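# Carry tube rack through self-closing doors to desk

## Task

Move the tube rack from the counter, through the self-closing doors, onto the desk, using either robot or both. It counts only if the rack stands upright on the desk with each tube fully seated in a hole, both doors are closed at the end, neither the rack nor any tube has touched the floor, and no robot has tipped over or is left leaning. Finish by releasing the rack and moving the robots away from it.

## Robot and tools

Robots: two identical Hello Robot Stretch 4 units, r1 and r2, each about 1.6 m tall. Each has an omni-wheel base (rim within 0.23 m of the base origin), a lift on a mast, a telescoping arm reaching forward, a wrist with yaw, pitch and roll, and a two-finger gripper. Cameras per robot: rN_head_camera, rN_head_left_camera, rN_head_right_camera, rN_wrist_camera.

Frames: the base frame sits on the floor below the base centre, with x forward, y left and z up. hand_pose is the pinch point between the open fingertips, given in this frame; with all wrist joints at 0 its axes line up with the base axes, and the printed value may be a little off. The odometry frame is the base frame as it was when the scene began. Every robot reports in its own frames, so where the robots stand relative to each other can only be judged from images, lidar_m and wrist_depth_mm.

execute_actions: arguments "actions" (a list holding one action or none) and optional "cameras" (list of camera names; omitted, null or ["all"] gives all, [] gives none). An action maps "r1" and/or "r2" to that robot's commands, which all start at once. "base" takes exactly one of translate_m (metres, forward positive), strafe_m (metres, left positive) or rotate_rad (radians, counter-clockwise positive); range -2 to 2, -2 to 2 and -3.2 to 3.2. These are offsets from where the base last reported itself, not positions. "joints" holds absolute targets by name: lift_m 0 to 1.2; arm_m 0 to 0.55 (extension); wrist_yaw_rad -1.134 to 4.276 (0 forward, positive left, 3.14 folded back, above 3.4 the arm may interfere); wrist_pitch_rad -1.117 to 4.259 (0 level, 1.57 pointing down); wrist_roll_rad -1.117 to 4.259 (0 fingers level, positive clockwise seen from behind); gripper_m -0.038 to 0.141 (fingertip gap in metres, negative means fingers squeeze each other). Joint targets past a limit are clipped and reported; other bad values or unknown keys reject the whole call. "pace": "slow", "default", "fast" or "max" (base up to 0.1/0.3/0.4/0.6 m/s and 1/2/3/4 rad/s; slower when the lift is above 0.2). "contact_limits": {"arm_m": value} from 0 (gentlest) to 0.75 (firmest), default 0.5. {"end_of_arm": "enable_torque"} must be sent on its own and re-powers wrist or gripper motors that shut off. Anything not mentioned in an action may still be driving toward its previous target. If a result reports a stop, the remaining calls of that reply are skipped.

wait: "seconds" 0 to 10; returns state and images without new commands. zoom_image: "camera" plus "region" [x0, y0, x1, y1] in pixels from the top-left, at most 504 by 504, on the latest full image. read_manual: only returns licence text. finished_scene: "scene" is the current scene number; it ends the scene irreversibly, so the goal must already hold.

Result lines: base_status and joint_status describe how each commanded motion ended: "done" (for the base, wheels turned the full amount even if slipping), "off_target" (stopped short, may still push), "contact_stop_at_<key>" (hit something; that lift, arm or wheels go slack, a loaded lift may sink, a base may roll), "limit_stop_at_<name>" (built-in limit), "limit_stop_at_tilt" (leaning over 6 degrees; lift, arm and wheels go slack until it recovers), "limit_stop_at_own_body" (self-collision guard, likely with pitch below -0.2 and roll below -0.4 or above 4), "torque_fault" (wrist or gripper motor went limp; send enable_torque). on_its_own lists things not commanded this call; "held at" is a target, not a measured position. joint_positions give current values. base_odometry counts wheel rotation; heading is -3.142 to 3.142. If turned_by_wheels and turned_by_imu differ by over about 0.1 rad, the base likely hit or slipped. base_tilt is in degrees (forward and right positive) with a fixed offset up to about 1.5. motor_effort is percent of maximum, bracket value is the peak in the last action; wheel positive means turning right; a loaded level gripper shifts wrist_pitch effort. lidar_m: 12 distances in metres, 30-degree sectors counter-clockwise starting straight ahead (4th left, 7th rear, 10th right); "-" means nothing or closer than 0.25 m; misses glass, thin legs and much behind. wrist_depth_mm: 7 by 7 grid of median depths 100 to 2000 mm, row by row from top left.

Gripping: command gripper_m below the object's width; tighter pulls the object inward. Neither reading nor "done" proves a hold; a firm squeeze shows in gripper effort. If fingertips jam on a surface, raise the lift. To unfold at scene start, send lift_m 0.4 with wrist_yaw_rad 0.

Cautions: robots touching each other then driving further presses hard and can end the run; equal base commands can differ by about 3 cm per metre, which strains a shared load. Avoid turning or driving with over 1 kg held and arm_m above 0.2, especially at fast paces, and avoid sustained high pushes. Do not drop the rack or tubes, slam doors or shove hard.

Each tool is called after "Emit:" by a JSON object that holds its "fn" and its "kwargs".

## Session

Emit:
{"fn": "execute_actions", "kwargs": {"actions": []}}

Scene clock: 0.00 s.
r1.base_odometry: x=+0.000 y=+0.000 heading=+0.000 (m, m, rad; r1's odometry frame)
r1.turned_by_wheels: +0.000 (rad since the last result)
r1.turned_by_imu: +0.000 (rad since the last result)
r1.base_tilt: forward=+0.0 right=+0.2 (deg)
r1.lidar_m: 0.80 0.82 1.10 1.21 1.19 1.66 2.27 2.34 3.08 1.18 1.22 0.88
r1.base_status: not commanded
r1.joint_positions: lift_m=+0.204 arm_m=-0.003 wrist_yaw_rad=+3.207 wrist_pitch_rad=+0.006 wrist_roll_rad=+0.000 gripper_m=+0.057
r1.joint_status: not commanded
r1.motor_effort: lift_m=+19 arm_m=+0 wrist_yaw_rad=+1 wrist_pitch_rad=-6 wrist_roll_rad=+2 gripper_m=-2 wheel_0=+0 wheel_1=-1 wheel_2=+0 (%)
r1.hand_pose: x=-0.1252 y=+0.0685 z=+0.3809 quat_wxyz=(-0.033, -0.003, +0.000, +0.999) (m; r1's base frame)
r1.wrist_depth_mm: - 134 134 - - - 1661 / - - 132 - - - 1661 / - 110 132 - - - 1661 / - 123 151 - - - 1708 / 198 - - - - - 1708 / 216 1618 208 1661 202 1576 1464 / 603 960 1042 146 960 1008 1025
r2.base_odometry: x=+0.000 y=+0.000 heading=+0.000 (m, m, rad; r2's odometry frame)
r2.turned_by_wheels: +0.000 (rad since the last result)
r2.turned_by_imu: +0.000 (rad since the last result)
r2.base_tilt: forward=-0.2 right=+0.2 (deg)
r2.lidar_m: 2.48 1.63 1.51 1.18 0.75 0.67 0.69 0.87 1.22 1.22 2.70 2.44
r2.base_status: not commanded
r2.joint_positions: lift_m=+0.266 arm_m=+0.001 wrist_yaw_rad=+3.184 wrist_pitch_rad=-0.010 wrist_roll_rad=+0.010 gripper_m=+0.057
r2.joint_status: not commanded
r2.motor_effort: lift_m=+17 arm_m=-1 wrist_yaw_rad=+3 wrist_pitch_rad=-5 wrist_roll_rad=+0 gripper_m=-3 wheel_0=+0 wheel_1=-1 wheel_2=+0 (%)
r2.hand_pose: x=-0.1200 y=+0.0751 z=+0.4467 quat_wxyz=(-0.021, +0.005, +0.005, +1.000) (m; r2's base frame)
r2.wrist_depth_mm: - - 139 831 741 676 627 / - - 139 820 750 683 627 / - 113 141 798 750 691 634 / 148 145 253 842 759 683 627 / 216 1078 946 820 750 683 634 / 216 1098 202 820 200 683 634 / 217 891 917 - 750 668 634
pictures: r1_head_camera, r1_head_left_camera, r1_head_right_camera, r1_wrist_camera, r2_head_camera, r2_head_left_camera, r2_head_right_camera, r2_wrist_camera
Images, in order (width x height): r1_head_camera 420x560, r1_head_left_camera 420x672, r1_head_right_camera 420x672, r1_wrist_camera 616x392, r2_head_camera 420x560, r2_head_left_camera 420x672, r2_head_right_camera 420x672, r2_wrist_camera 616x392.

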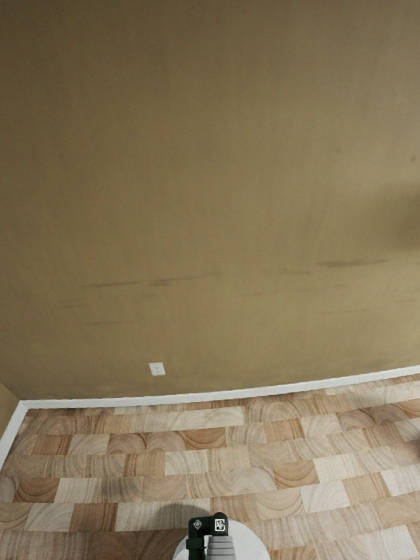

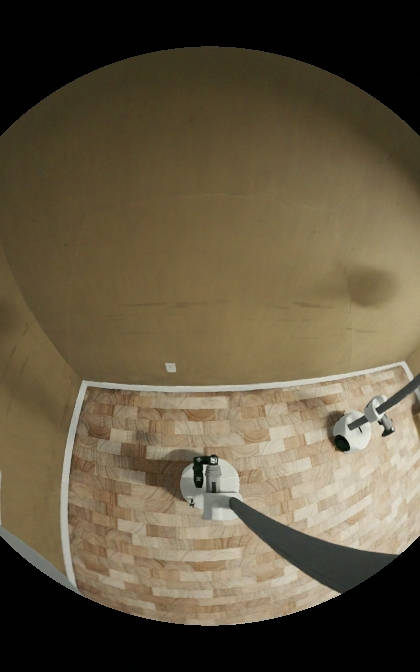

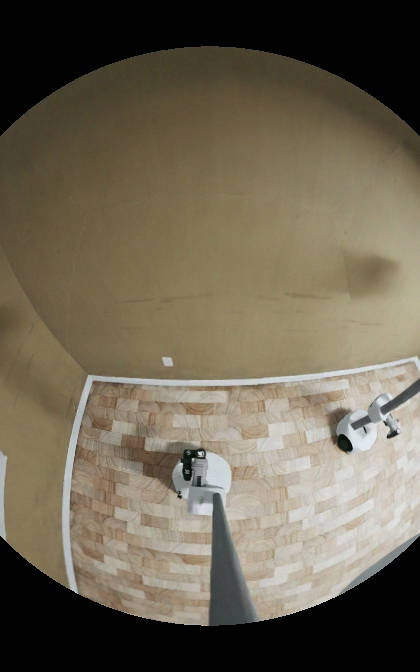

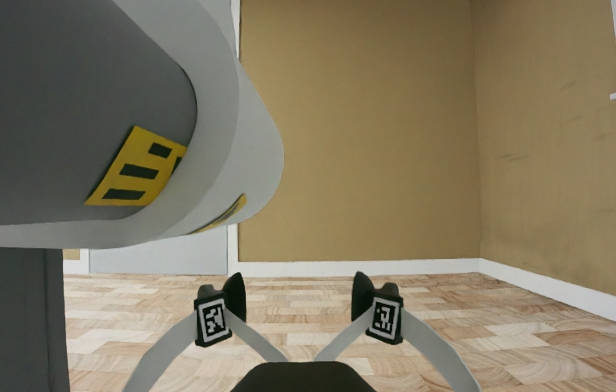

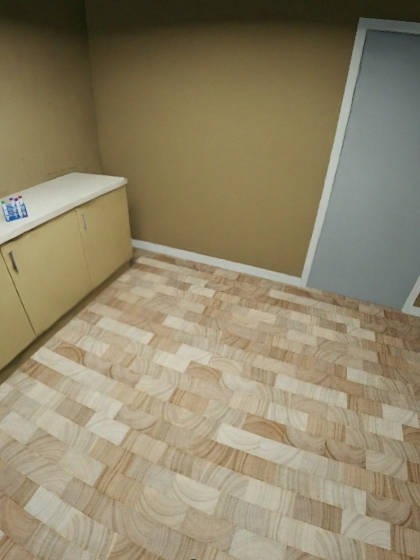

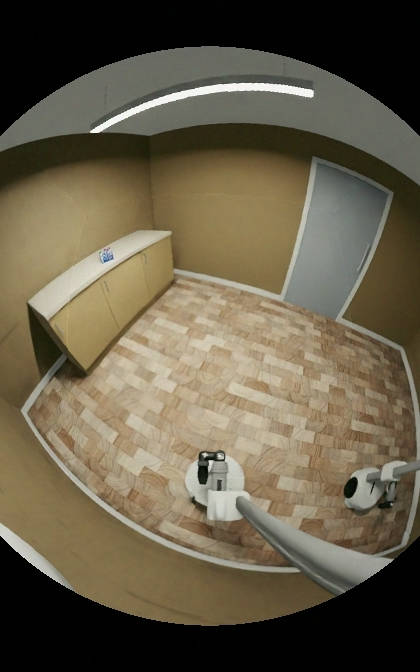

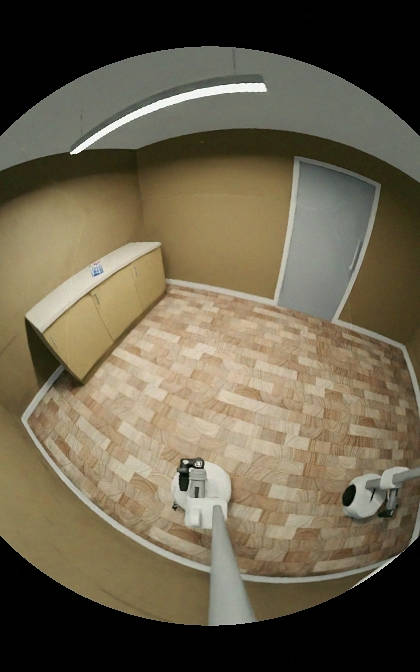

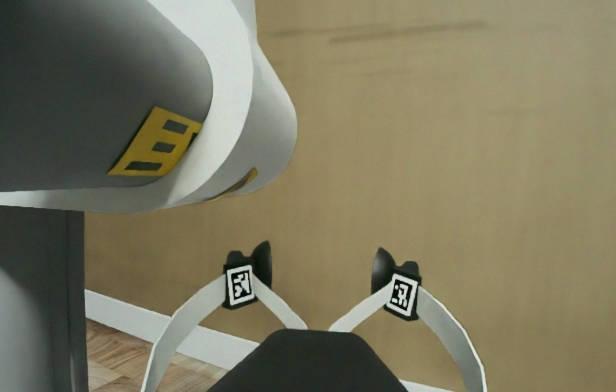

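Emit:
{"fn": "execute_actions", "kwargs": {"actions": [{"r1":{"base":{"rotate_rad":-2.5},"pace":"fast"},"r2":{"base":{"rotate_rad":0.49},"pace":"fast"}}], "cameras": ["r1_head_camera"]}}

Emit:
{"fn": "execute_actions", "kwargs": {"actions": [{"r1":{"base":{"translate_m":1.4},"joints":{"lift_m":0.75,"wrist_yaw_rad":0,"gripper_m":0.08},"pace":"max"},"r2":{"base":{"translate_m":1.09},"joints":{"lift_m":0.85,"wrist_yaw_rad":0,"gripper_m":0.141},"pace":"max"}}], "cameras": []}}

Emit:
{"fn": "execute_actions", "kwargs": {"actions": [{"r1":{"base":{"rotate_rad":-0.79},"pace":"fast"},"r2":{"base":{"rotate_rad":0.7},"pace":"fast"}}], "cameras": ["r1_head_camera","r1_wrist_camera","r2_head_camera","r2_wrist_camera"]}}

Scene clock: 3.23 s.
r1.base_odometry: x=+0.000 y=+0.000 heading=-2.500 (m, m, rad; r1's odometry frame)
r1.turned_by_wheels: -2.500 (rad since the last result)
r1.turned_by_imu: -2.535 (rad since the last result)
r1.base_tilt: forward=+0.2 right=+0.2 (deg)
r1.lidar_m: 2.39 2.96 1.17 1.10 0.80 0.80 0.86 1.25 1.23 1.30 1.86 2.26
r1.base_status: done
r1.joint_positions: lift_m=+0.204 arm_m=-0.003 wrist_yaw_rad=+3.206 wrist_pitch_rad=+0.006 wrist_roll_rad=+0.000 gripper_m=+0.057
r1.joint_status: not commanded
r1.motor_effort: lift_m=+19(19) arm_m=+0(0) wrist_yaw_rad=+1(1) wrist_pitch_rad=-6(7) wrist_roll_rad=+0(0) gripper_m=-2(0) wheel_0=+1(7) wheel_1=+0(11) wheel_2=-1(8) (%)
r1.hand_pose: x=-0.1252 y=+0.0685 z=+0.3809 quat_wxyz=(-0.032, -0.003, +0.000, +0.999) (m; r1's base frame)
r1.wrist_depth_mm: - 134 133 1098 931 809 732 / - - 133 1098 917 820 732 / - 110 132 1060 946 809 732 / - 123 151 1042 946 820 732 / 198 1336 1255 1078 931 809 741 / 215 1366 208 1098 200 798 732 / 597 976 1025 146 878 768 715
r2.base_odometry: x=+0.000 y=+0.000 heading=+0.490 (m, m, rad; r2's odometry frame)
r2.turned_by_wheels: +0.490 (rad since the last result)
r2.turned_by_imu: +0.494 (rad since the last result)
r2.base_tilt: forward=-0.1 right=+0.2 (deg)
r2.lidar_m: 1.66 1.51 1.23 0.78 0.66 0.67 0.85 1.20 1.18 2.75 2.41 2.46
r2.base_status: done
r2.joint_positions: lift_m=+0.266 arm_m=+0.001 wrist_yaw_rad=+3.184 wrist_pitch_rad=-0.010 wrist_roll_rad=+0.010 gripper_m=+0.057
r2.joint_status: not commanded
r2.motor_effort: lift_m=+17(17) arm_m=-1(1) wrist_yaw_rad=+1(3) wrist_pitch_rad=-5(5) wrist_roll_rad=+0(0) gripper_m=-3(3) wheel_0=+0(2) wheel_1=+1(6) wheel_2=+1(9) (%)
r2.hand_pose: x=-0.1200 y=+0.0751 z=+0.4467 quat_wxyz=(-0.021, +0.005, +0.005, +1.000) (m; r2's base frame)
r2.wrist_depth_mm: - - 139 1182 891 707 609 / - - 139 1118 891 707 603 / - 113 141 1042 878 699 603 / 148 145 252 1160 891 707 609 / 217 - 1661 1098 854 707 603 / 217 1281 201 1042 200 676 603 / 217 904 1008 - 809 661 597
pictures: r1_head_camera
Images, in order (width x height): r1_head_camera 420x560.

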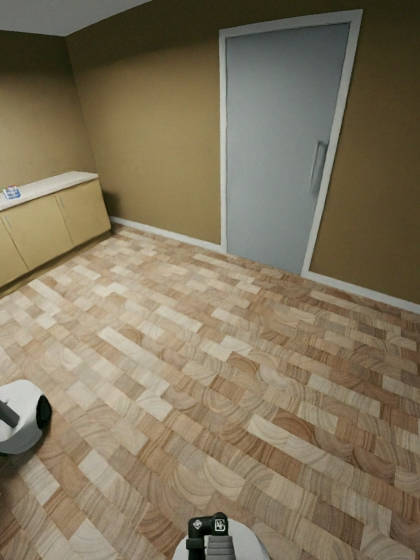

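Scene clock: 7.13 s.
r1.base_odometry: x=-1.121 y=-0.838 heading=-2.500 (m, m, rad; r1's odometry frame)
r1.turned_by_wheels: +0.000 (rad since the last result)
r1.turned_by_imu: -0.005 (rad since the last result)
r1.base_tilt: forward=+0.2 right=+0.2 (deg)
r1.lidar_m: 1.18 1.71 1.42 1.35 2.03 1.98 2.12 1.99 1.97 1.49 1.09 1.10
r1.base_status: done
r1.joint_positions: lift_m=+0.750 arm_m=-0.003 wrist_yaw_rad=+0.000 wrist_pitch_rad=+0.006 wrist_roll_rad=+0.000 gripper_m=+0.080
r1.joint_status: all done
r1.motor_effort: lift_m=+23(29) arm_m=-1(0) wrist_yaw_rad=-1(8) wrist_pitch_rad=-6(7) wrist_roll_rad=+0(0) gripper_m=-3(3) wheel_0=-1(8) wheel_1=-1(9) wheel_2=+0(14) (%)
r1.hand_pose: x=+0.4569 y=-0.0874 z=+0.9262 quat_wxyz=(+1.000, +0.000, +0.003, +0.000) (m; r1's base frame)
r1.wrist_depth_mm: 1921 1499 1229 1025 931 820 741 / 1921 1499 1229 1042 931 809 741 / 1921 1499 1229 1042 891 820 750 / 1863 1464 1255 1042 917 798 741 / 1863 1499 1229 1060 904 820 732 / 1863 1464 210 1060 213 798 732 / 1808 1397 1229 144 904 778 732
r2.base_odometry: x=+0.962 y=+0.513 heading=+0.490 (m, m, rad; r2's odometry frame)
r2.turned_by_wheels: +0.000 (rad since the last result)
r2.turned_by_imu: -0.004 (rad since the last result)
r2.base_tilt: forward=-0.1 right=+0.2 (deg)
r2.lidar_m: 0.73 0.66 0.66 0.81 1.39 1.41 1.71 3.24 1.37 1.58 1.73 1.22
r2.base_status: done
r2.joint_positions: lift_m=+0.850 arm_m=+0.001 wrist_yaw_rad=+0.000 wrist_pitch_rad=-0.010 wrist_roll_rad=+0.010 gripper_m=+0.141
r2.joint_status: all done
r2.motor_effort: lift_m=+22(24) arm_m=-1(1) wrist_yaw_rad=+0(7) wrist_pitch_rad=-6(6) wrist_roll_rad=+0(0) gripper_m=+1(2) wheel_0=+1(8) wheel_1=+0(7) wheel_2=-1(15) (%)
r2.hand_pose: x=+0.4605 y=-0.0873 z=+1.0308 quat_wxyz=(+1.000, +0.005, -0.005, +0.000) (m; r2's base frame)
r2.wrist_depth_mm: 917 1042 1182 1464 1708 1464 1308 / 931 1042 1205 1464 1708 1499 1281 / 931 1060 1255 1499 1756 1499 1281 / 946 1060 1229 1464 1756 1537 1281 / 621 634 723 854 1008 1430 1281 / 469 525 609 707 891 1118 1281 / 488 539 634 - 1025 1430 1308
pictures: none
No camera images: the call's "cameras" was empty. Leave "cameras" out to get every camera's image.

Scene clock: 8.60 s.
r1.base_odometry: x=-1.122 y=-0.838 heading=+2.993 (m, m, rad; r1's odometry frame)
r1.turned_by_wheels: -0.790 (rad since the last result)
r1.turned_by_imu: -0.801 (rad since the last result)
r1.base_tilt: forward=+0.0 right=+0.2 (deg)
r1.lidar_m: 1.07 1.09 1.32 2.09 1.37 2.25 1.99 2.02 2.24 1.97 1.99 1.27
r1.base_status: done
r1.joint_positions: lift_m=+0.750 arm_m=-0.003 wrist_yaw_rad=+0.000 wrist_pitch_rad=+0.006 wrist_roll_rad=+0.000 gripper_m=+0.080
r1.joint_status: not commanded
r1.motor_effort: lift_m=+23(24) arm_m=-1(0) wrist_yaw_rad=+0(1) wrist_pitch_rad=-7(7) wrist_roll_rad=-1(1) gripper_m=-2(1) wheel_0=-1(5) wheel_1=-1(9) wheel_2=-1(8) (%)
r1.hand_pose: x=+0.4569 y=-0.0875 z=+0.9262 quat_wxyz=(+1.000, +0.000, +0.003, +0.000) (m; r1's base frame)
r1.wrist_depth_mm: 842 866 917 960 1025 1098 1160 / 820 854 904 946 1025 1078 1205 / 820 866 917 946 1008 1098 1182 / 820 878 917 960 1008 1078 1138 / 820 854 878 960 1008 1078 1138 / 820 854 210 946 212 1060 1138 / 798 831 904 144 991 1078 1138
r2.base_odometry: x=+0.962 y=+0.513 heading=+1.190 (m, m, rad; r2's odometry frame)
r2.turned_by_wheels: +0.700 (rad since the last result)
r2.turned_by_imu: +0.705 (rad since the last result)
r2.base_tilt: forward=-0.2 right=+0.2 (deg)
r2.lidar_m: 0.66 0.69 1.47 1.40 1.45 1.97 3.55 1.36 1.80 1.72 0.96 0.68
r2.base_status: done
r2.joint_positions: lift_m=+0.850 arm_m=+0.001 wrist_yaw_rad=+0.000 wrist_pitch_rad=-0.010 wrist_roll_rad=+0.010 gripper_m=+0.141
r2.joint_status: not commanded
r2.motor_effort: lift_m=+21(21) arm_m=+0(1) wrist_yaw_rad=+0(1) wrist_pitch_rad=-5(5) wrist_roll_rad=-1(0) gripper_m=-1(1) wheel_0=-1(5) wheel_1=-1(5) wheel_2=+1(4) (%)
r2.hand_pose: x=+0.4605 y=-0.0874 z=+1.0308 quat_wxyz=(+1.000, +0.005, -0.005, +0.000) (m; r2's base frame)
r2.wrist_depth_mm: 1042 1042 1025 1025 991 1025 1008 / 1060 1042 1042 1042 1008 1042 1025 / 1042 1042 1042 1042 1025 1025 991 / 1078 1042 1060 1060 1060 1042 1042 / 707 741 715 854 891 554 976 / 466 455 452 455 452 449 517 / 484 484 480 - 452 449 449
pictures: r1_head_camera, r1_wrist_camera, r2_head_camera, r2_wrist_camera
Images, in order (width x height): r1_head_camera 420x560, r1_wrist_camera 616x392, r2_head_camera 420x560, r2_wrist_camera 616x392.

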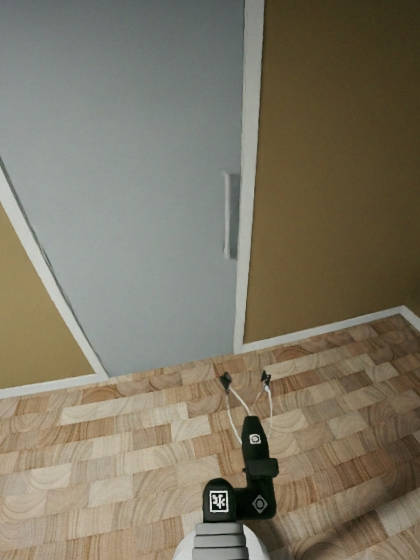

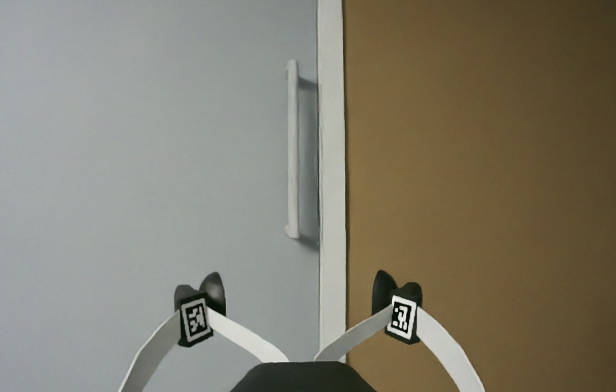

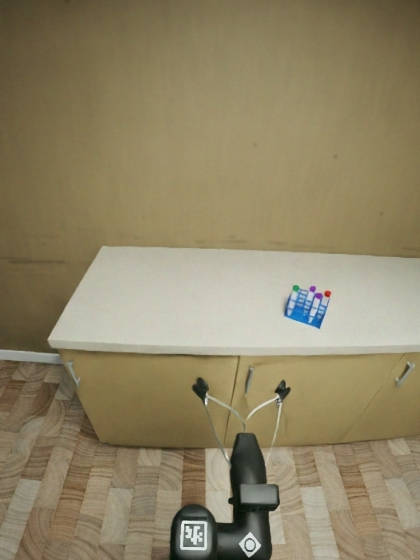

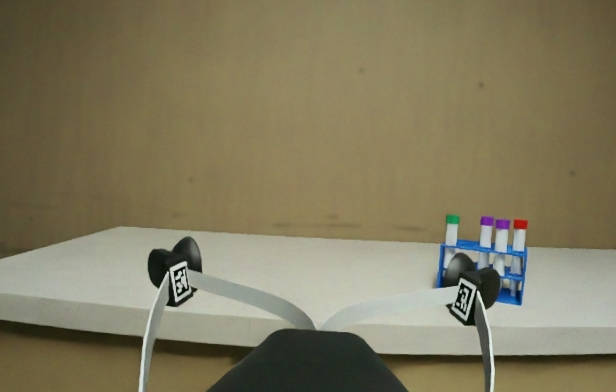

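Emit:
{"fn": "execute_actions", "kwargs": {"actions": [{"r1":{"base":{"translate_m":0.145},"joints":{"arm_m":0.4,"lift_m":0.8},"pace":"fast"},"r2":{"base":{"rotate_rad":-0.3},"joints":{"lift_m":0.8,"wrist_pitch_rad":0,"arm_m":0.1},"pace":"default"}}], "cameras": ["r1_wrist_camera","r2_head_camera","r2_wrist_camera"]}}

Emit:
{"fn": "zoom_image", "kwargs": {"camera": "r2_head_camera", "region": [170, 250, 300, 380]}}

Scene clock: 11.27 s.
r1.base_odometry: x=-1.265 y=-0.817 heading=+2.993 (m, m, rad; r1's odometry frame)
r1.turned_by_wheels: +0.000 (rad since the last result)
r1.turned_by_imu: -0.001 (rad since the last result)
r1.base_tilt: forward=+0.2 right=+0.2 (deg)
r1.lidar_m: 0.93 0.97 1.16 2.13 1.45 1.59 2.14 2.16 2.22 1.95 1.83 1.11
r1.base_status: done
r1.joint_positions: lift_m=+0.800 arm_m=+0.399 wrist_yaw_rad=+0.000 wrist_pitch_rad=+0.006 wrist_roll_rad=+0.000 gripper_m=+0.080
r1.joint_status: all done
r1.motor_effort: lift_m=+25(26) arm_m=+7(8) wrist_yaw_rad=-1(2) wrist_pitch_rad=-7(7) wrist_roll_rad=+0(0) gripper_m=+1(1) wheel_0=+0(6) wheel_1=+1(5) wheel_2=+2(11) (%)
r1.hand_pose: x=+0.8582 y=-0.0874 z=+0.9761 quat_wxyz=(+1.000, +0.000, +0.003, +0.000) (m; r1's base frame)
r1.wrist_depth_mm: 347 364 384 407 415 459 488 / 345 362 384 407 415 462 488 / 342 359 379 402 413 459 484 / 340 359 379 404 410 455 488 / 342 359 379 399 407 452 477 / 342 359 210 402 212 452 477 / 340 351 375 144 404 452 484
r2.base_odometry: x=+0.962 y=+0.513 heading=+0.890 (m, m, rad; r2's odometry frame)
r2.turned_by_wheels: -0.300 (rad since the last result)
r2.turned_by_imu: -0.303 (rad since the last result)
r2.base_tilt: forward=-0.1 right=+0.2 (deg)
r2.lidar_m: 0.67 0.64 0.75 1.39 1.40 1.56 2.60 1.44 1.46 1.74 1.51 0.78
r2.base_status: done
r2.joint_positions: lift_m=+0.800 arm_m=+0.099 wrist_yaw_rad=+0.000 wrist_pitch_rad=+0.002 wrist_roll_rad=+0.010 gripper_m=+0.141
r2.joint_status: all done
r2.motor_effort: lift_m=+13(18) arm_m=+5(5) wrist_yaw_rad=+1(1) wrist_pitch_rad=-6(5) wrist_roll_rad=+1(1) gripper_m=-1(0) wheel_0=+1(11) wheel_1=+0(6) wheel_2=+1(7) (%)
r2.hand_pose: x=+0.5585 y=-0.0874 z=+0.9780 quat_wxyz=(+1.000, +0.005, +0.001, +0.000) (m; r2's base frame)
r2.wrist_depth_mm: 831 866 931 1008 1060 1138 1229 / 842 878 946 1025 1078 1160 1255 / 854 891 976 1025 1098 1182 1255 / 854 904 960 960 1098 1182 1281 / 469 496 492 535 591 621 634 / 345 362 384 404 442 488 549 / 366 384 410 - 484 517 559
pictures: r1_wrist_camera, r2_head_camera, r2_wrist_camera
Images, in order (width x height): r1_wrist_camera 616x392, r2_head_camera 420x560, r2_wrist_camera 616x392.

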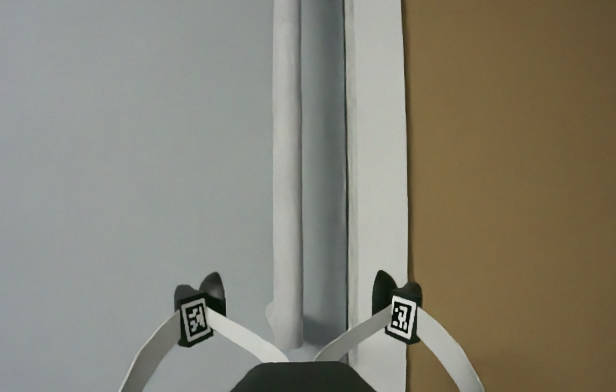

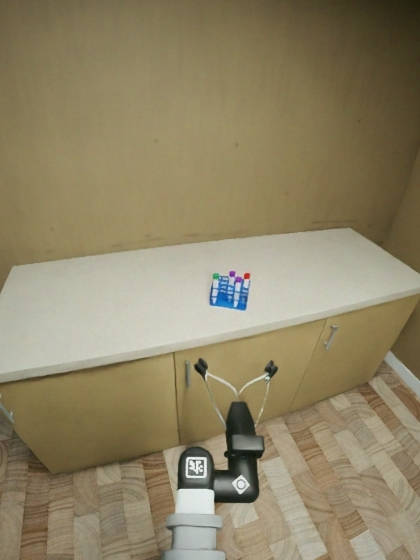

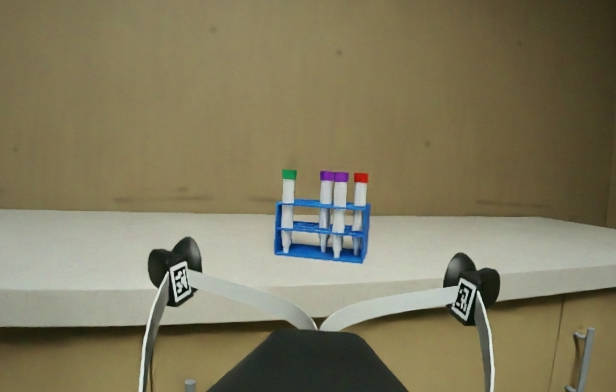

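Region (170, 250, 300, 380) of r2_head_camera's 420x560 image, scaled by 3.877, with more detail than that image has.

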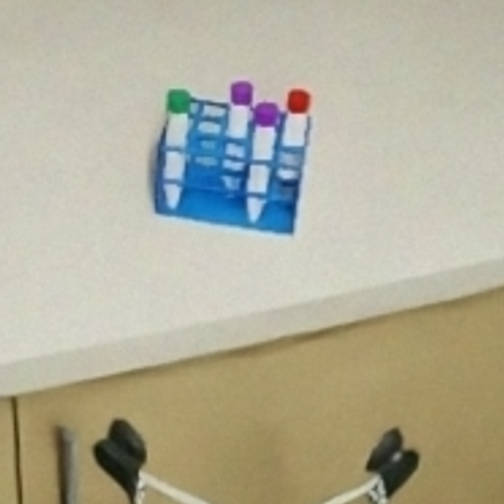

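Emit:
{"fn": "execute_actions", "kwargs": {"actions": []}}

Scene clock: 15.90 s.
r1.base_odometry: x=-1.265 y=-0.817 heading=+2.993 (m, m, rad; r1's odometry frame)
r1.turned_by_wheels: +0.000 (rad since the last result)
r1.turned_by_imu: -0.001 (rad since the last result)
r1.base_tilt: forward=+0.2 right=+0.1 (deg)
r1.lidar_m: 0.93 0.96 1.15 2.13 1.43 1.60 2.13 2.15 2.23 1.94 1.82 1.09
r1.base_status: done
r1.joint_positions: lift_m=+0.800 arm_m=+0.399 wrist_yaw_rad=+0.000 wrist_pitch_rad=+0.006 wrist_roll_rad=+0.000 gripper_m=+0.080
r1.joint_status: all done
r1.motor_effort: lift_m=+25(26) arm_m=+7(8) wrist_yaw_rad=+0(2) wrist_pitch_rad=-7(7) wrist_roll_rad=-1(0) gripper_m=+1(1) wheel_0=+0(6) wheel_1=+0(5) wheel_2=+2(11) (%)
r1.hand_pose: x=+0.8582 y=-0.0874 z=+0.9761 quat_wxyz=(+1.000, +0.000, +0.003, +0.000) (m; r1's base frame)
r1.wrist_depth_mm: 345 364 384 410 415 462 488 / 343 362 382 404 415 459 484 / 343 359 382 407 410 455 480 / 343 364 382 402 413 452 484 / 343 355 377 399 407 452 484 / 342 355 210 397 212 452 480 / 340 349 375 144 402 452 477
r2.base_odometry: x=+0.962 y=+0.513 heading=+0.890 (m, m, rad; r2's odometry frame)
r2.turned_by_wheels: +0.000 (rad since the last result)
r2.turned_by_imu: +0.000 (rad since the last result)
r2.base_tilt: forward=-0.1 right=+0.2 (deg)
r2.lidar_m: 0.66 0.65 0.75 1.40 1.39 1.57 2.60 1.48 1.48 1.73 1.50 0.80
r2.base_status: done
r2.joint_positions: lift_m=+0.800 arm_m=+0.099 wrist_yaw_rad=+0.000 wrist_pitch_rad=+0.002 wrist_roll_rad=+0.010 gripper_m=+0.141
r2.joint_status: all done
r2.motor_effort: lift_m=+13(18) arm_m=+4(5) wrist_yaw_rad=+1(1) wrist_pitch_rad=-5(5) wrist_roll_rad=+0(1) gripper_m=+0(0) wheel_0=+0(11) wheel_1=+0(6) wheel_2=+1(7) (%)
r2.hand_pose: x=+0.5585 y=-0.0874 z=+0.9780 quat_wxyz=(+1.000, +0.005, +0.001, +0.000) (m; r2's base frame)
r2.wrist_depth_mm: 842 878 946 991 1078 1160 1255 / 842 878 931 991 1078 1182 1281 / 831 904 960 1008 1078 1182 1281 / 854 891 960 946 1098 1205 1281 / 477 500 492 535 591 621 647 / 345 362 384 404 442 492 544 / 366 384 410 - 480 517 559
pictures: r1_head_camera, r1_head_left_camera, r1_head_right_camera, r1_wrist_camera, r2_head_camera, r2_head_left_camera, r2_head_right_camera, r2_wrist_camera
Images, in order (width x height): r1_head_camera 420x560, r1_head_left_camera 420x672, r1_head_right_camera 420x672, r1_wrist_camera 616x392, r2_head_camera 420x560, r2_head_left_camera 420x672, r2_head_right_camera 420x672, r2_wrist_camera 616x392.

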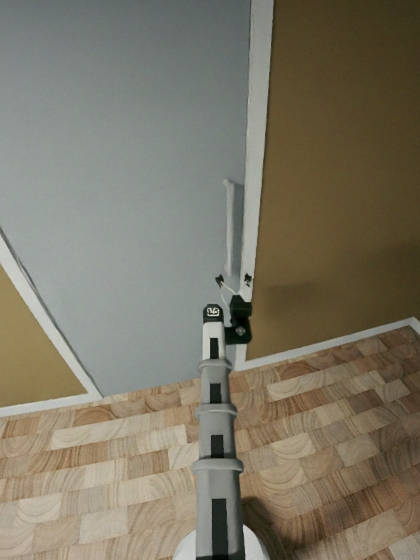

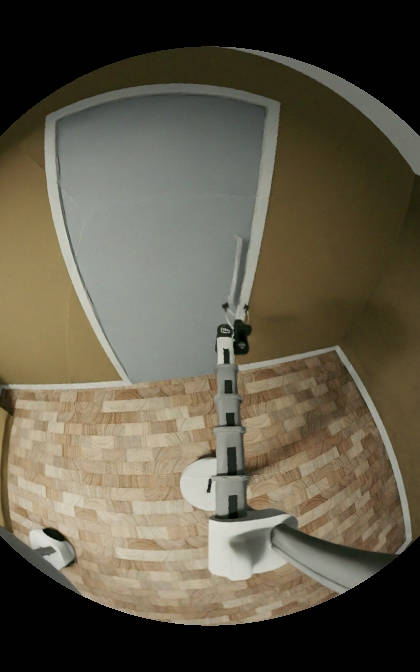

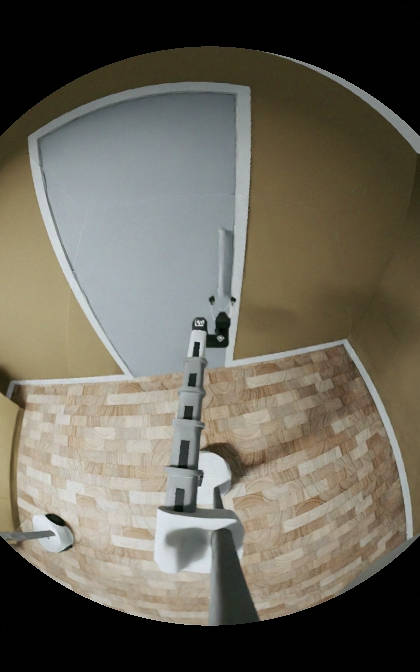

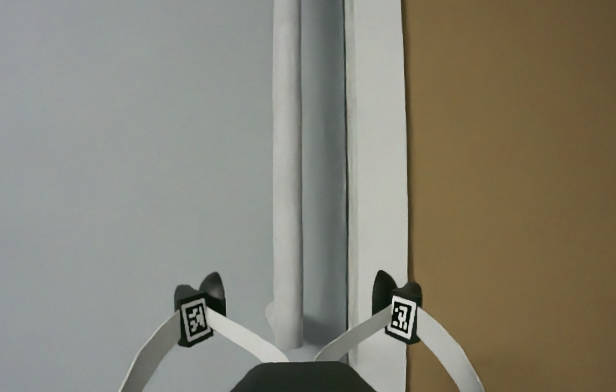

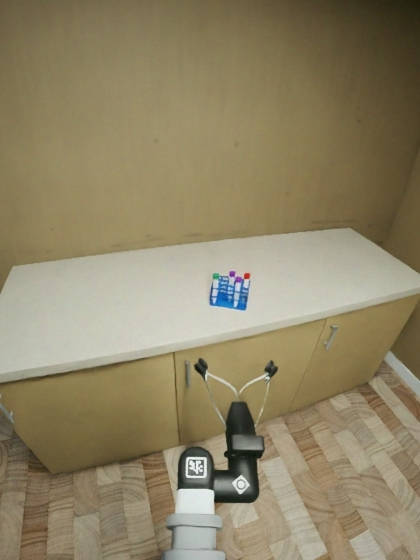

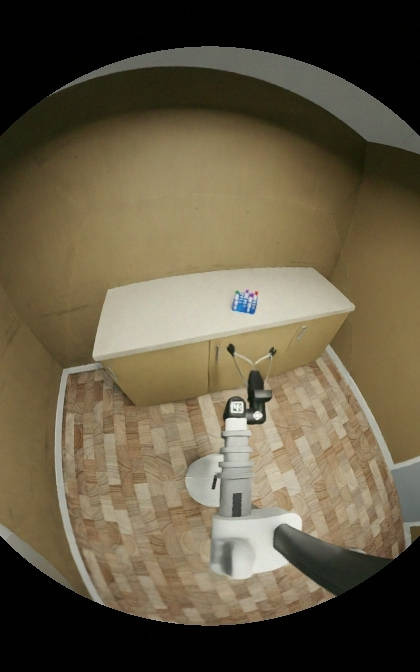

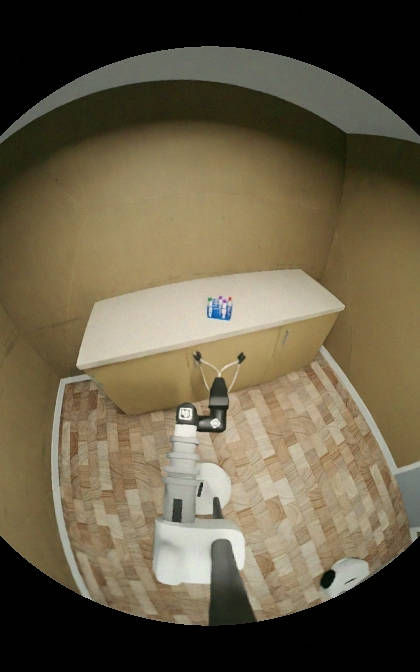

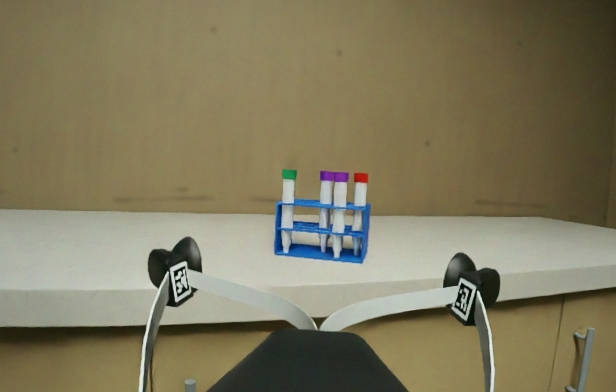

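Emit:
{"fn": "zoom_image", "kwargs": {"camera": "r2_head_camera", "region": [180, 250, 280, 330]}}

Emit:
{"fn": "zoom_image", "kwargs": {"camera": "r2_wrist_camera", "region": [250, 150, 400, 280]}}

Region (180, 250, 280, 330) of r2_head_camera's 420x560 image, scaled by 5.040, with more detail than that image has; it fills the top 403 rows of this view, and the rest is white.

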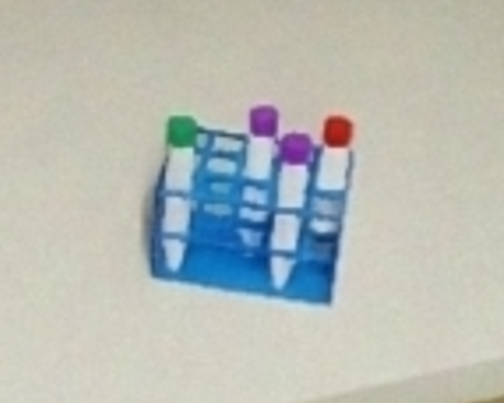

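Region (250, 150, 400, 280) of r2_wrist_camera's 616x392 image, scaled by 3.360; it fills the top 437 rows of this view, and the rest is white.

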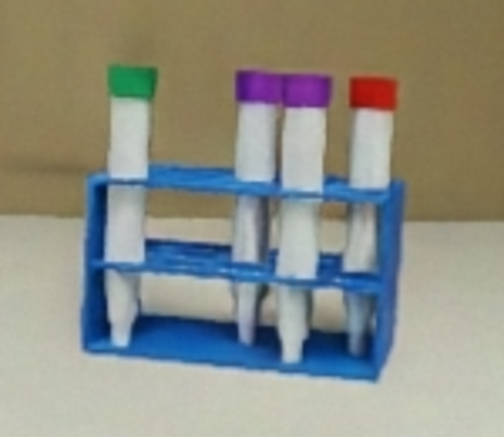

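Emit:
{"fn": "execute_actions", "kwargs": {"actions": [{"r1":{"base":{"strafe_m":0.013},"joints":{"arm_m":0.50}},"r2":{"base":{"rotate_rad":-0.2}}}], "cameras": ["r1_wrist_camera"]}}

Emit:
{"fn": "execute_actions", "kwargs": {"actions": [{"r1":{"joints":{"arm_m":0.54}},"r2":{"base":{"strafe_m":0.17},"joints":{"arm_m":0.25}}}], "cameras": ["r1_wrist_camera","r2_wrist_camera","r2_head_camera"]}}

Scene clock: 18.30 s.
r1.base_odometry: x=-1.267 y=-0.829 heading=+2.993 (m, m, rad; r1's odometry frame)
r1.turned_by_wheels: +0.000 (rad since the last result)
r1.turned_by_imu: -0.001 (rad since the last result)
r1.base_tilt: forward=+0.0 right=+0.3 (deg)
r1.lidar_m: 0.92 0.97 1.17 2.12 1.41 1.56 2.14 2.14 2.25 1.96 1.82 1.09
r1.base_status: done
r1.joint_positions: lift_m=+0.800 arm_m=+0.499 wrist_yaw_rad=+0.000 wrist_pitch_rad=+0.006 wrist_roll_rad=+0.000 gripper_m=+0.080
r1.joint_status: all done
r1.motor_effort: lift_m=+25(25) arm_m=+7(9) wrist_yaw_rad=+0(1) wrist_pitch_rad=-6(6) wrist_roll_rad=+0(2) gripper_m=-2(1) wheel_0=+0(6) wheel_1=+1(9) wheel_2=+0(1) (%)
r1.hand_pose: x=+0.9582 y=-0.0874 z=+0.9761 quat_wxyz=(+1.000, +0.000, +0.003, +0.000) (m; r1's base frame)
r1.wrist_depth_mm: 255 267 285 293 309 342 362 / 255 267 283 294 309 340 359 / 256 268 283 293 310 336 359 / 255 267 282 294 306 338 355 / 253 266 282 290 307 334 353 / 253 264 209 289 211 334 353 / 252 259 276 144 304 332 353
r2.base_odometry: x=+0.962 y=+0.513 heading=+0.690 (m, m, rad; r2's odometry frame)
r2.turned_by_wheels: -0.200 (rad since the last result)
r2.turned_by_imu: -0.202 (rad since the last result)
r2.base_tilt: forward=-0.1 right=+0.2 (deg)
r2.lidar_m: 0.68 0.66 0.70 1.46 1.39 1.45 2.02 3.45 1.45 1.81 1.73 0.94
r2.base_status: done
r2.joint_positions: lift_m=+0.800 arm_m=+0.099 wrist_yaw_rad=+0.000 wrist_pitch_rad=+0.002 wrist_roll_rad=+0.010 gripper_m=+0.141
r2.joint_status: not commanded
r2.motor_effort: lift_m=+13(13) arm_m=+5(5) wrist_yaw_rad=+2(2) wrist_pitch_rad=-5(4) wrist_roll_rad=+0(1) gripper_m=+0(0) wheel_0=+0(4) wheel_1=-2(7) wheel_2=+0(8) (%)
r2.hand_pose: x=+0.5585 y=-0.0874 z=+0.9780 quat_wxyz=(+1.000, +0.005, +0.001, +0.000) (m; r2's base frame)
r2.wrist_depth_mm: 831 904 991 1118 1255 1464 1366 / 831 917 1025 1138 1281 1537 1397 / 842 917 1042 1138 1308 1464 1336 / 854 904 580 1138 1308 1499 1366 / 477 496 492 574 609 715 809 / 368 397 452 488 580 640 842 / 384 415 466 - 621 715 854
pictures: r1_wrist_camera
Images, in order (width x height): r1_wrist_camera 616x392.

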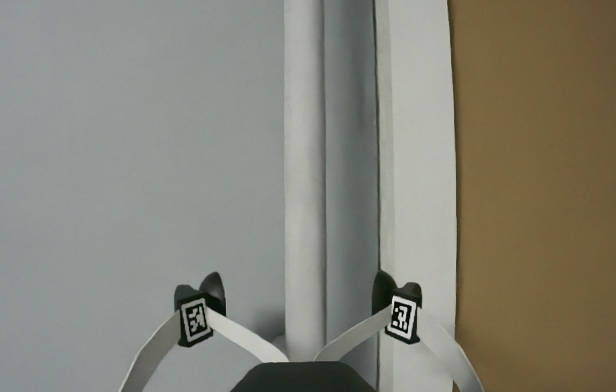

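Scene clock: 20.13 s.
r1.base_odometry: x=-1.267 y=-0.829 heading=+2.993 (m, m, rad; r1's odometry frame)
r1.turned_by_wheels: +0.000 (rad since the last result)
r1.turned_by_imu: -0.001 (rad since the last result)
r1.base_tilt: forward=-0.1 right=+0.2 (deg)
r1.lidar_m: 0.94 0.96 1.14 2.12 1.58 1.63 2.12 2.15 2.25 1.96 1.81 1.10
r1.base_status: not commanded
r1.joint_positions: lift_m=+0.800 arm_m=+0.539 wrist_yaw_rad=+0.000 wrist_pitch_rad=+0.006 wrist_roll_rad=+0.000 gripper_m=+0.080
r1.joint_status: all done
r1.motor_effort: lift_m=+25(25) arm_m=+7(8) wrist_yaw_rad=+0(0) wrist_pitch_rad=-5(7) wrist_roll_rad=+0(0) gripper_m=-1(0) wheel_0=-1(1) wheel_1=+1(1) wheel_2=+0(0) (%)
r1.hand_pose: x=+0.9982 y=-0.0874 z=+0.9761 quat_wxyz=(+1.000, +0.000, +0.003, +0.000) (m; r1's base frame)
r1.wrist_depth_mm: 221 233 245 190 270 294 312 / 221 233 245 190 267 294 310 / 220 232 244 189 267 293 307 / 219 230 245 189 265 290 307 / 219 230 244 189 266 290 306 / 219 228 210 251 212 291 304 / 218 224 240 144 262 290 306
r2.base_odometry: x=+0.853 y=+0.644 heading=+0.690 (m, m, rad; r2's odometry frame)
r2.turned_by_wheels: +0.000 (rad since the last result)
r2.turned_by_imu: -0.001 (rad since the last result)
r2.base_tilt: forward=-0.1 right=+0.2 (deg)
r2.lidar_m: 0.60 0.58 0.60 1.30 1.23 1.31 1.81 3.52 1.58 1.96 1.86 0.84
r2.base_status: done
r2.joint_positions: lift_m=+0.800 arm_m=+0.249 wrist_yaw_rad=+0.000 wrist_pitch_rad=+0.002 wrist_roll_rad=+0.010 gripper_m=+0.141
r2.joint_status: all done
r2.motor_effort: lift_m=+13(13) arm_m=+5(6) wrist_yaw_rad=+0(0) wrist_pitch_rad=-4(5) wrist_roll_rad=+0(0) gripper_m=+1(2) wheel_0=+1(7) wheel_1=-2(8) wheel_2=+0(1) (%)
r2.hand_pose: x=+0.7085 y=-0.0874 z=+0.9780 quat_wxyz=(+1.000, +0.005, +0.001, +0.000) (m; r2's base frame)
r2.wrist_depth_mm: 654 723 798 904 1008 1182 1336 / 668 715 809 904 1025 1182 1336 / 676 741 809 931 1042 1205 1366 / 683 750 842 404 1042 1182 1366 / 473 492 469 413 521 615 640 / 294 290 296 309 310 319 418 / 224 224 244 - 298 373 455
pictures: r1_wrist_camera, r2_head_camera, r2_wrist_camera
Images, in order (width x height): r1_wrist_camera 616x392, r2_head_camera 420x560, r2_wrist_camera 616x392.

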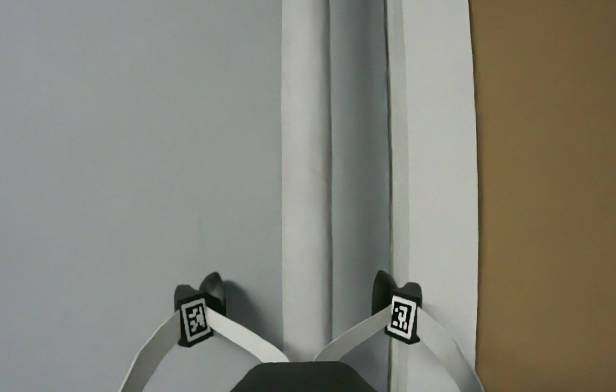

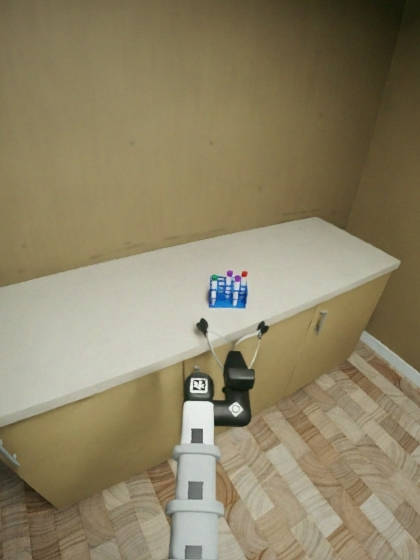

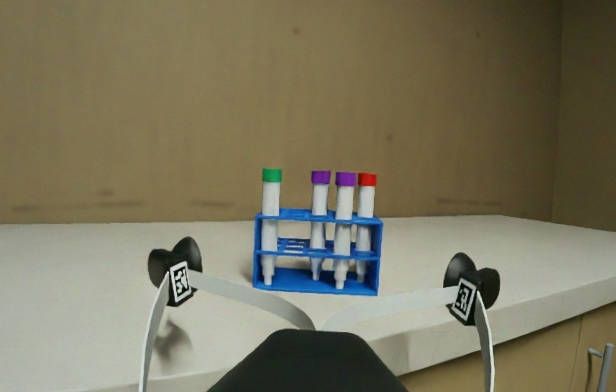

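Emit:
{"fn": "execute_actions", "kwargs": {"actions": [{"r1":{"joints":{"gripper_m":-0.038}},"r2":{"base":{"strafe_m":0.004},"joints":{"arm_m":0.36,"lift_m":0.787}}}], "cameras": ["r1_wrist_camera","r2_wrist_camera","r2_head_camera"]}}

Scene clock: 22.37 s.
r1.base_odometry: x=-1.267 y=-0.829 heading=+2.993 (m, m, rad; r1's odometry frame)
r1.turned_by_wheels: -0.001 (rad since the last result)
r1.turned_by_imu: -0.001 (rad since the last result)
r1.base_tilt: forward=+0.1 right=+0.1 (deg)
r1.lidar_m: 0.92 0.96 1.16 2.12 1.57 1.62 2.15 2.16 2.23 1.95 1.84 1.11
r1.base_status: not commanded
r1.joint_positions: lift_m=+0.800 arm_m=+0.539 wrist_yaw_rad=-0.001 wrist_pitch_rad=+0.006 wrist_roll_rad=+0.000 gripper_m=-0.037
r1.joint_status: all done
r1.motor_effort: lift_m=+25(25) arm_m=+5(7) wrist_yaw_rad=+3(9) wrist_pitch_rad=-7(6) wrist_roll_rad=+0(0) gripper_m=-16(14) wheel_0=-4(3) wheel_1=-1(1) wheel_2=-1(1) (%)
r1.hand_pose: x=+0.9984 y=-0.0877 z=+0.9761 quat_wxyz=(+1.000, +0.000, +0.003, -0.001) (m; r1's base frame)
r1.wrist_depth_mm: 209 217 229 172 264 296 312 / 207 218 229 170 256 293 312 / 208 217 229 169 256 290 310 / 207 217 229 168 254 290 307 / 207 216 229 168 253 290 306 / 206 214 222 167 250 290 306 / 206 209 223 162 246 289 304
r2.base_odometry: x=+0.851 y=+0.648 heading=+0.690 (m, m, rad; r2's odometry frame)
r2.turned_by_wheels: +0.000 (rad since the last result)
r2.turned_by_imu: +0.000 (rad since the last result)
r2.base_tilt: forward=-0.1 right=+0.2 (deg)
r2.lidar_m: 0.61 0.57 0.61 1.30 1.24 1.29 1.81 3.52 1.60 1.94 1.88 0.84
r2.base_status: done
r2.joint_positions: lift_m=+0.787 arm_m=+0.359 wrist_yaw_rad=+0.000 wrist_pitch_rad=+0.002 wrist_roll_rad=+0.010 gripper_m=+0.141
r2.joint_status: all done
r2.motor_effort: lift_m=+13(13) arm_m=+5(5) wrist_yaw_rad=+2(1) wrist_pitch_rad=-4(4) wrist_roll_rad=+0(1) gripper_m=+0(1) wheel_0=+0(5) wheel_1=+1(5) wheel_2=+0(0) (%)
r2.hand_pose: x=+0.8185 y=-0.0874 z=+0.9650 quat_wxyz=(+1.000, +0.005, +0.001, +0.000) (m; r2's base frame)
r2.wrist_depth_mm: 585 634 699 798 891 1060 1229 / 585 640 715 798 917 1060 1205 / 597 654 715 798 904 1078 1281 / 603 654 723 343 294 1078 1281 / 421 439 277 319 297 549 569 / 263 258 265 270 265 265 314 / 200 201 217 - 223 216 229
pictures: r1_wrist_camera, r2_head_camera, r2_wrist_camera
Images, in order (width x height): r1_wrist_camera 616x392, r2_head_camera 420x560, r2_wrist_camera 616x392.

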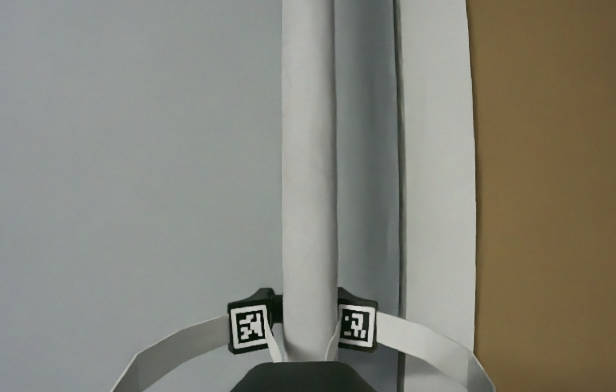

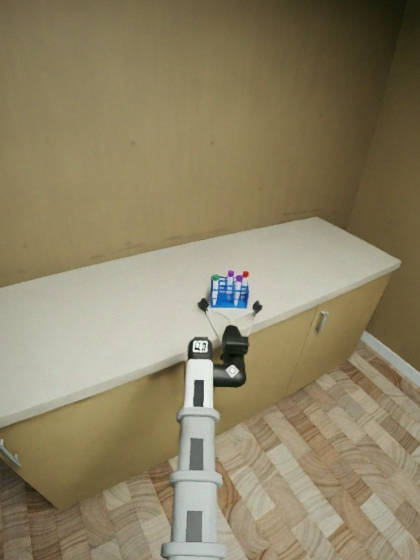

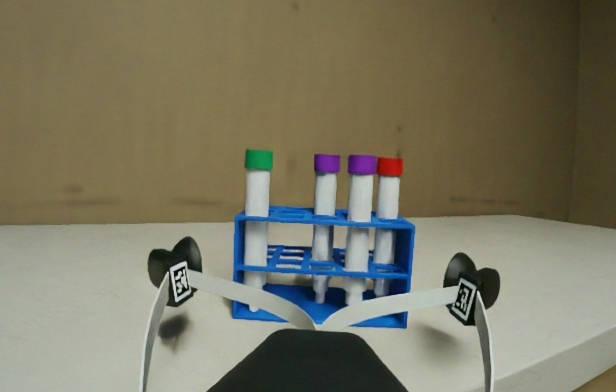

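Emit:
{"fn": "execute_actions", "kwargs": {"actions": [{"r1":{"joints":{"arm_m":0.33}},"r2":{"joints":{"arm_m":0.432},"pace":"slow"}}], "cameras": ["r1_wrist_camera","r1_head_camera","r2_wrist_camera"]}}

Scene clock: 24.53 s.
r1.base_odometry: x=-1.267 y=-0.829 heading=+2.993 (m, m, rad; r1's odometry frame)
r1.turned_by_wheels: +0.000 (rad since the last result)
r1.turned_by_imu: -0.001 (rad since the last result)
r1.base_tilt: forward=+0.1 right=+0.2 (deg)
r1.lidar_m: 0.71 0.83 1.18 2.13 1.59 1.62 2.13 2.15 2.25 1.96 1.83 1.10
r1.base_status: not commanded
r1.joint_positions: lift_m=+0.800 arm_m=+0.331 wrist_yaw_rad=-0.002 wrist_pitch_rad=+0.006 wrist_roll_rad=+0.000 gripper_m=-0.038
r1.joint_status: all done
r1.motor_effort: lift_m=+25(25) arm_m=-6(12) wrist_yaw_rad=+6(17) wrist_pitch_rad=-7(8) wrist_roll_rad=+1(0) gripper_m=-16(21) wheel_0=-3(6) wheel_1=-1(3) wheel_2=-3(3) (%)
r1.hand_pose: x=+0.7904 y=-0.0880 z=+0.9760 quat_wxyz=(+1.000, +0.000, +0.003, -0.001) (m; r1's base frame)
r1.wrist_depth_mm: 241 240 238 167 236 539 564 / 241 238 237 166 235 530 569 / 240 238 236 166 236 530 564 / 239 237 237 164 234 535 569 / 238 237 236 164 232 525 564 / 238 236 235 163 231 530 559 / 237 235 233 158 232 525 564
r2.base_odometry: x=+0.851 y=+0.648 heading=+0.690 (m, m, rad; r2's odometry frame)
r2.turned_by_wheels: +0.000 (rad since the last result)
r2.turned_by_imu: +0.000 (rad since the last result)
r2.base_tilt: forward=-0.1 right=+0.2 (deg)
r2.lidar_m: 0.59 0.57 0.60 1.29 1.24 1.30 1.80 3.53 1.60 1.95 1.87 0.83
r2.base_status: not commanded
r2.joint_positions: lift_m=+0.787 arm_m=+0.431 wrist_yaw_rad=+0.000 wrist_pitch_rad=+0.002 wrist_roll_rad=+0.010 gripper_m=+0.141
r2.joint_status: all done
r2.motor_effort: lift_m=+13(13) arm_m=+5(7) wrist_yaw_rad=+0(0) wrist_pitch_rad=-4(4) wrist_roll_rad=+0(1) gripper_m=+0(1) wheel_0=+0(1) wheel_1=+0(1) wheel_2=+0(0) (%)
r2.hand_pose: x=+0.8905 y=-0.0874 z=+0.9650 quat_wxyz=(+1.000, +0.005, +0.001, +0.000) (m; r2's base frame)
r2.wrist_depth_mm: 530 574 647 723 831 931 1098 / 535 591 654 741 820 960 1138 / 544 597 654 723 831 960 1138 / 549 597 654 715 225 991 1160 / 421 442 208 230 206 549 564 / 263 257 209 210 204 266 314 / 200 200 208 - 208 216 -
pictures: r1_head_camera, r1_wrist_camera, r2_wrist_camera
Images, in order (width x height): r1_head_camera 420x560, r1_wrist_camera 616x392, r2_wrist_camera 616x392.

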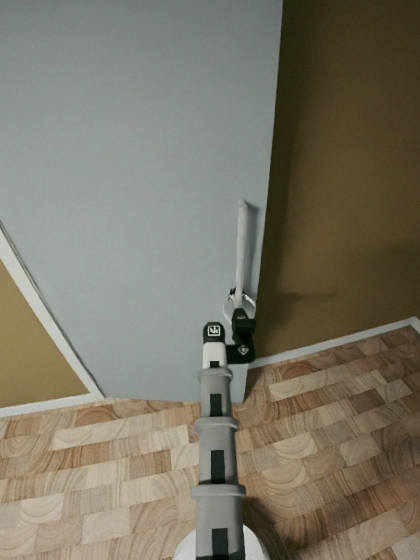

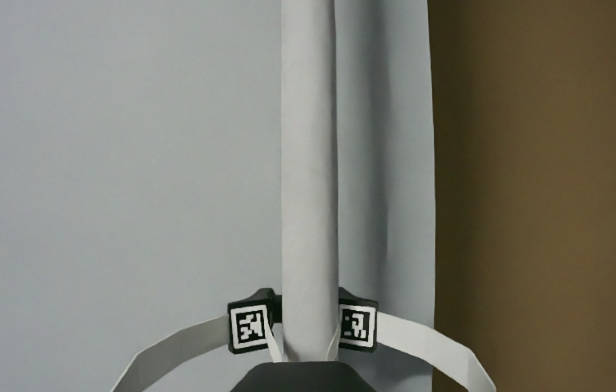

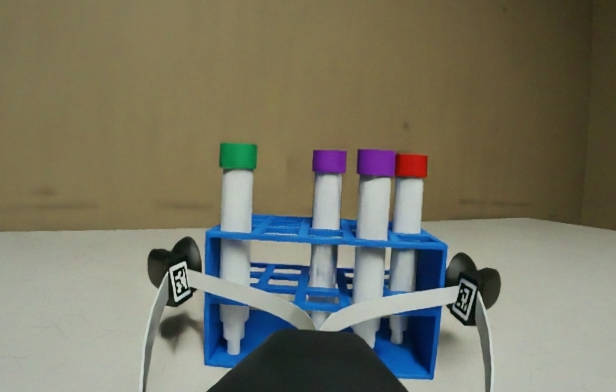

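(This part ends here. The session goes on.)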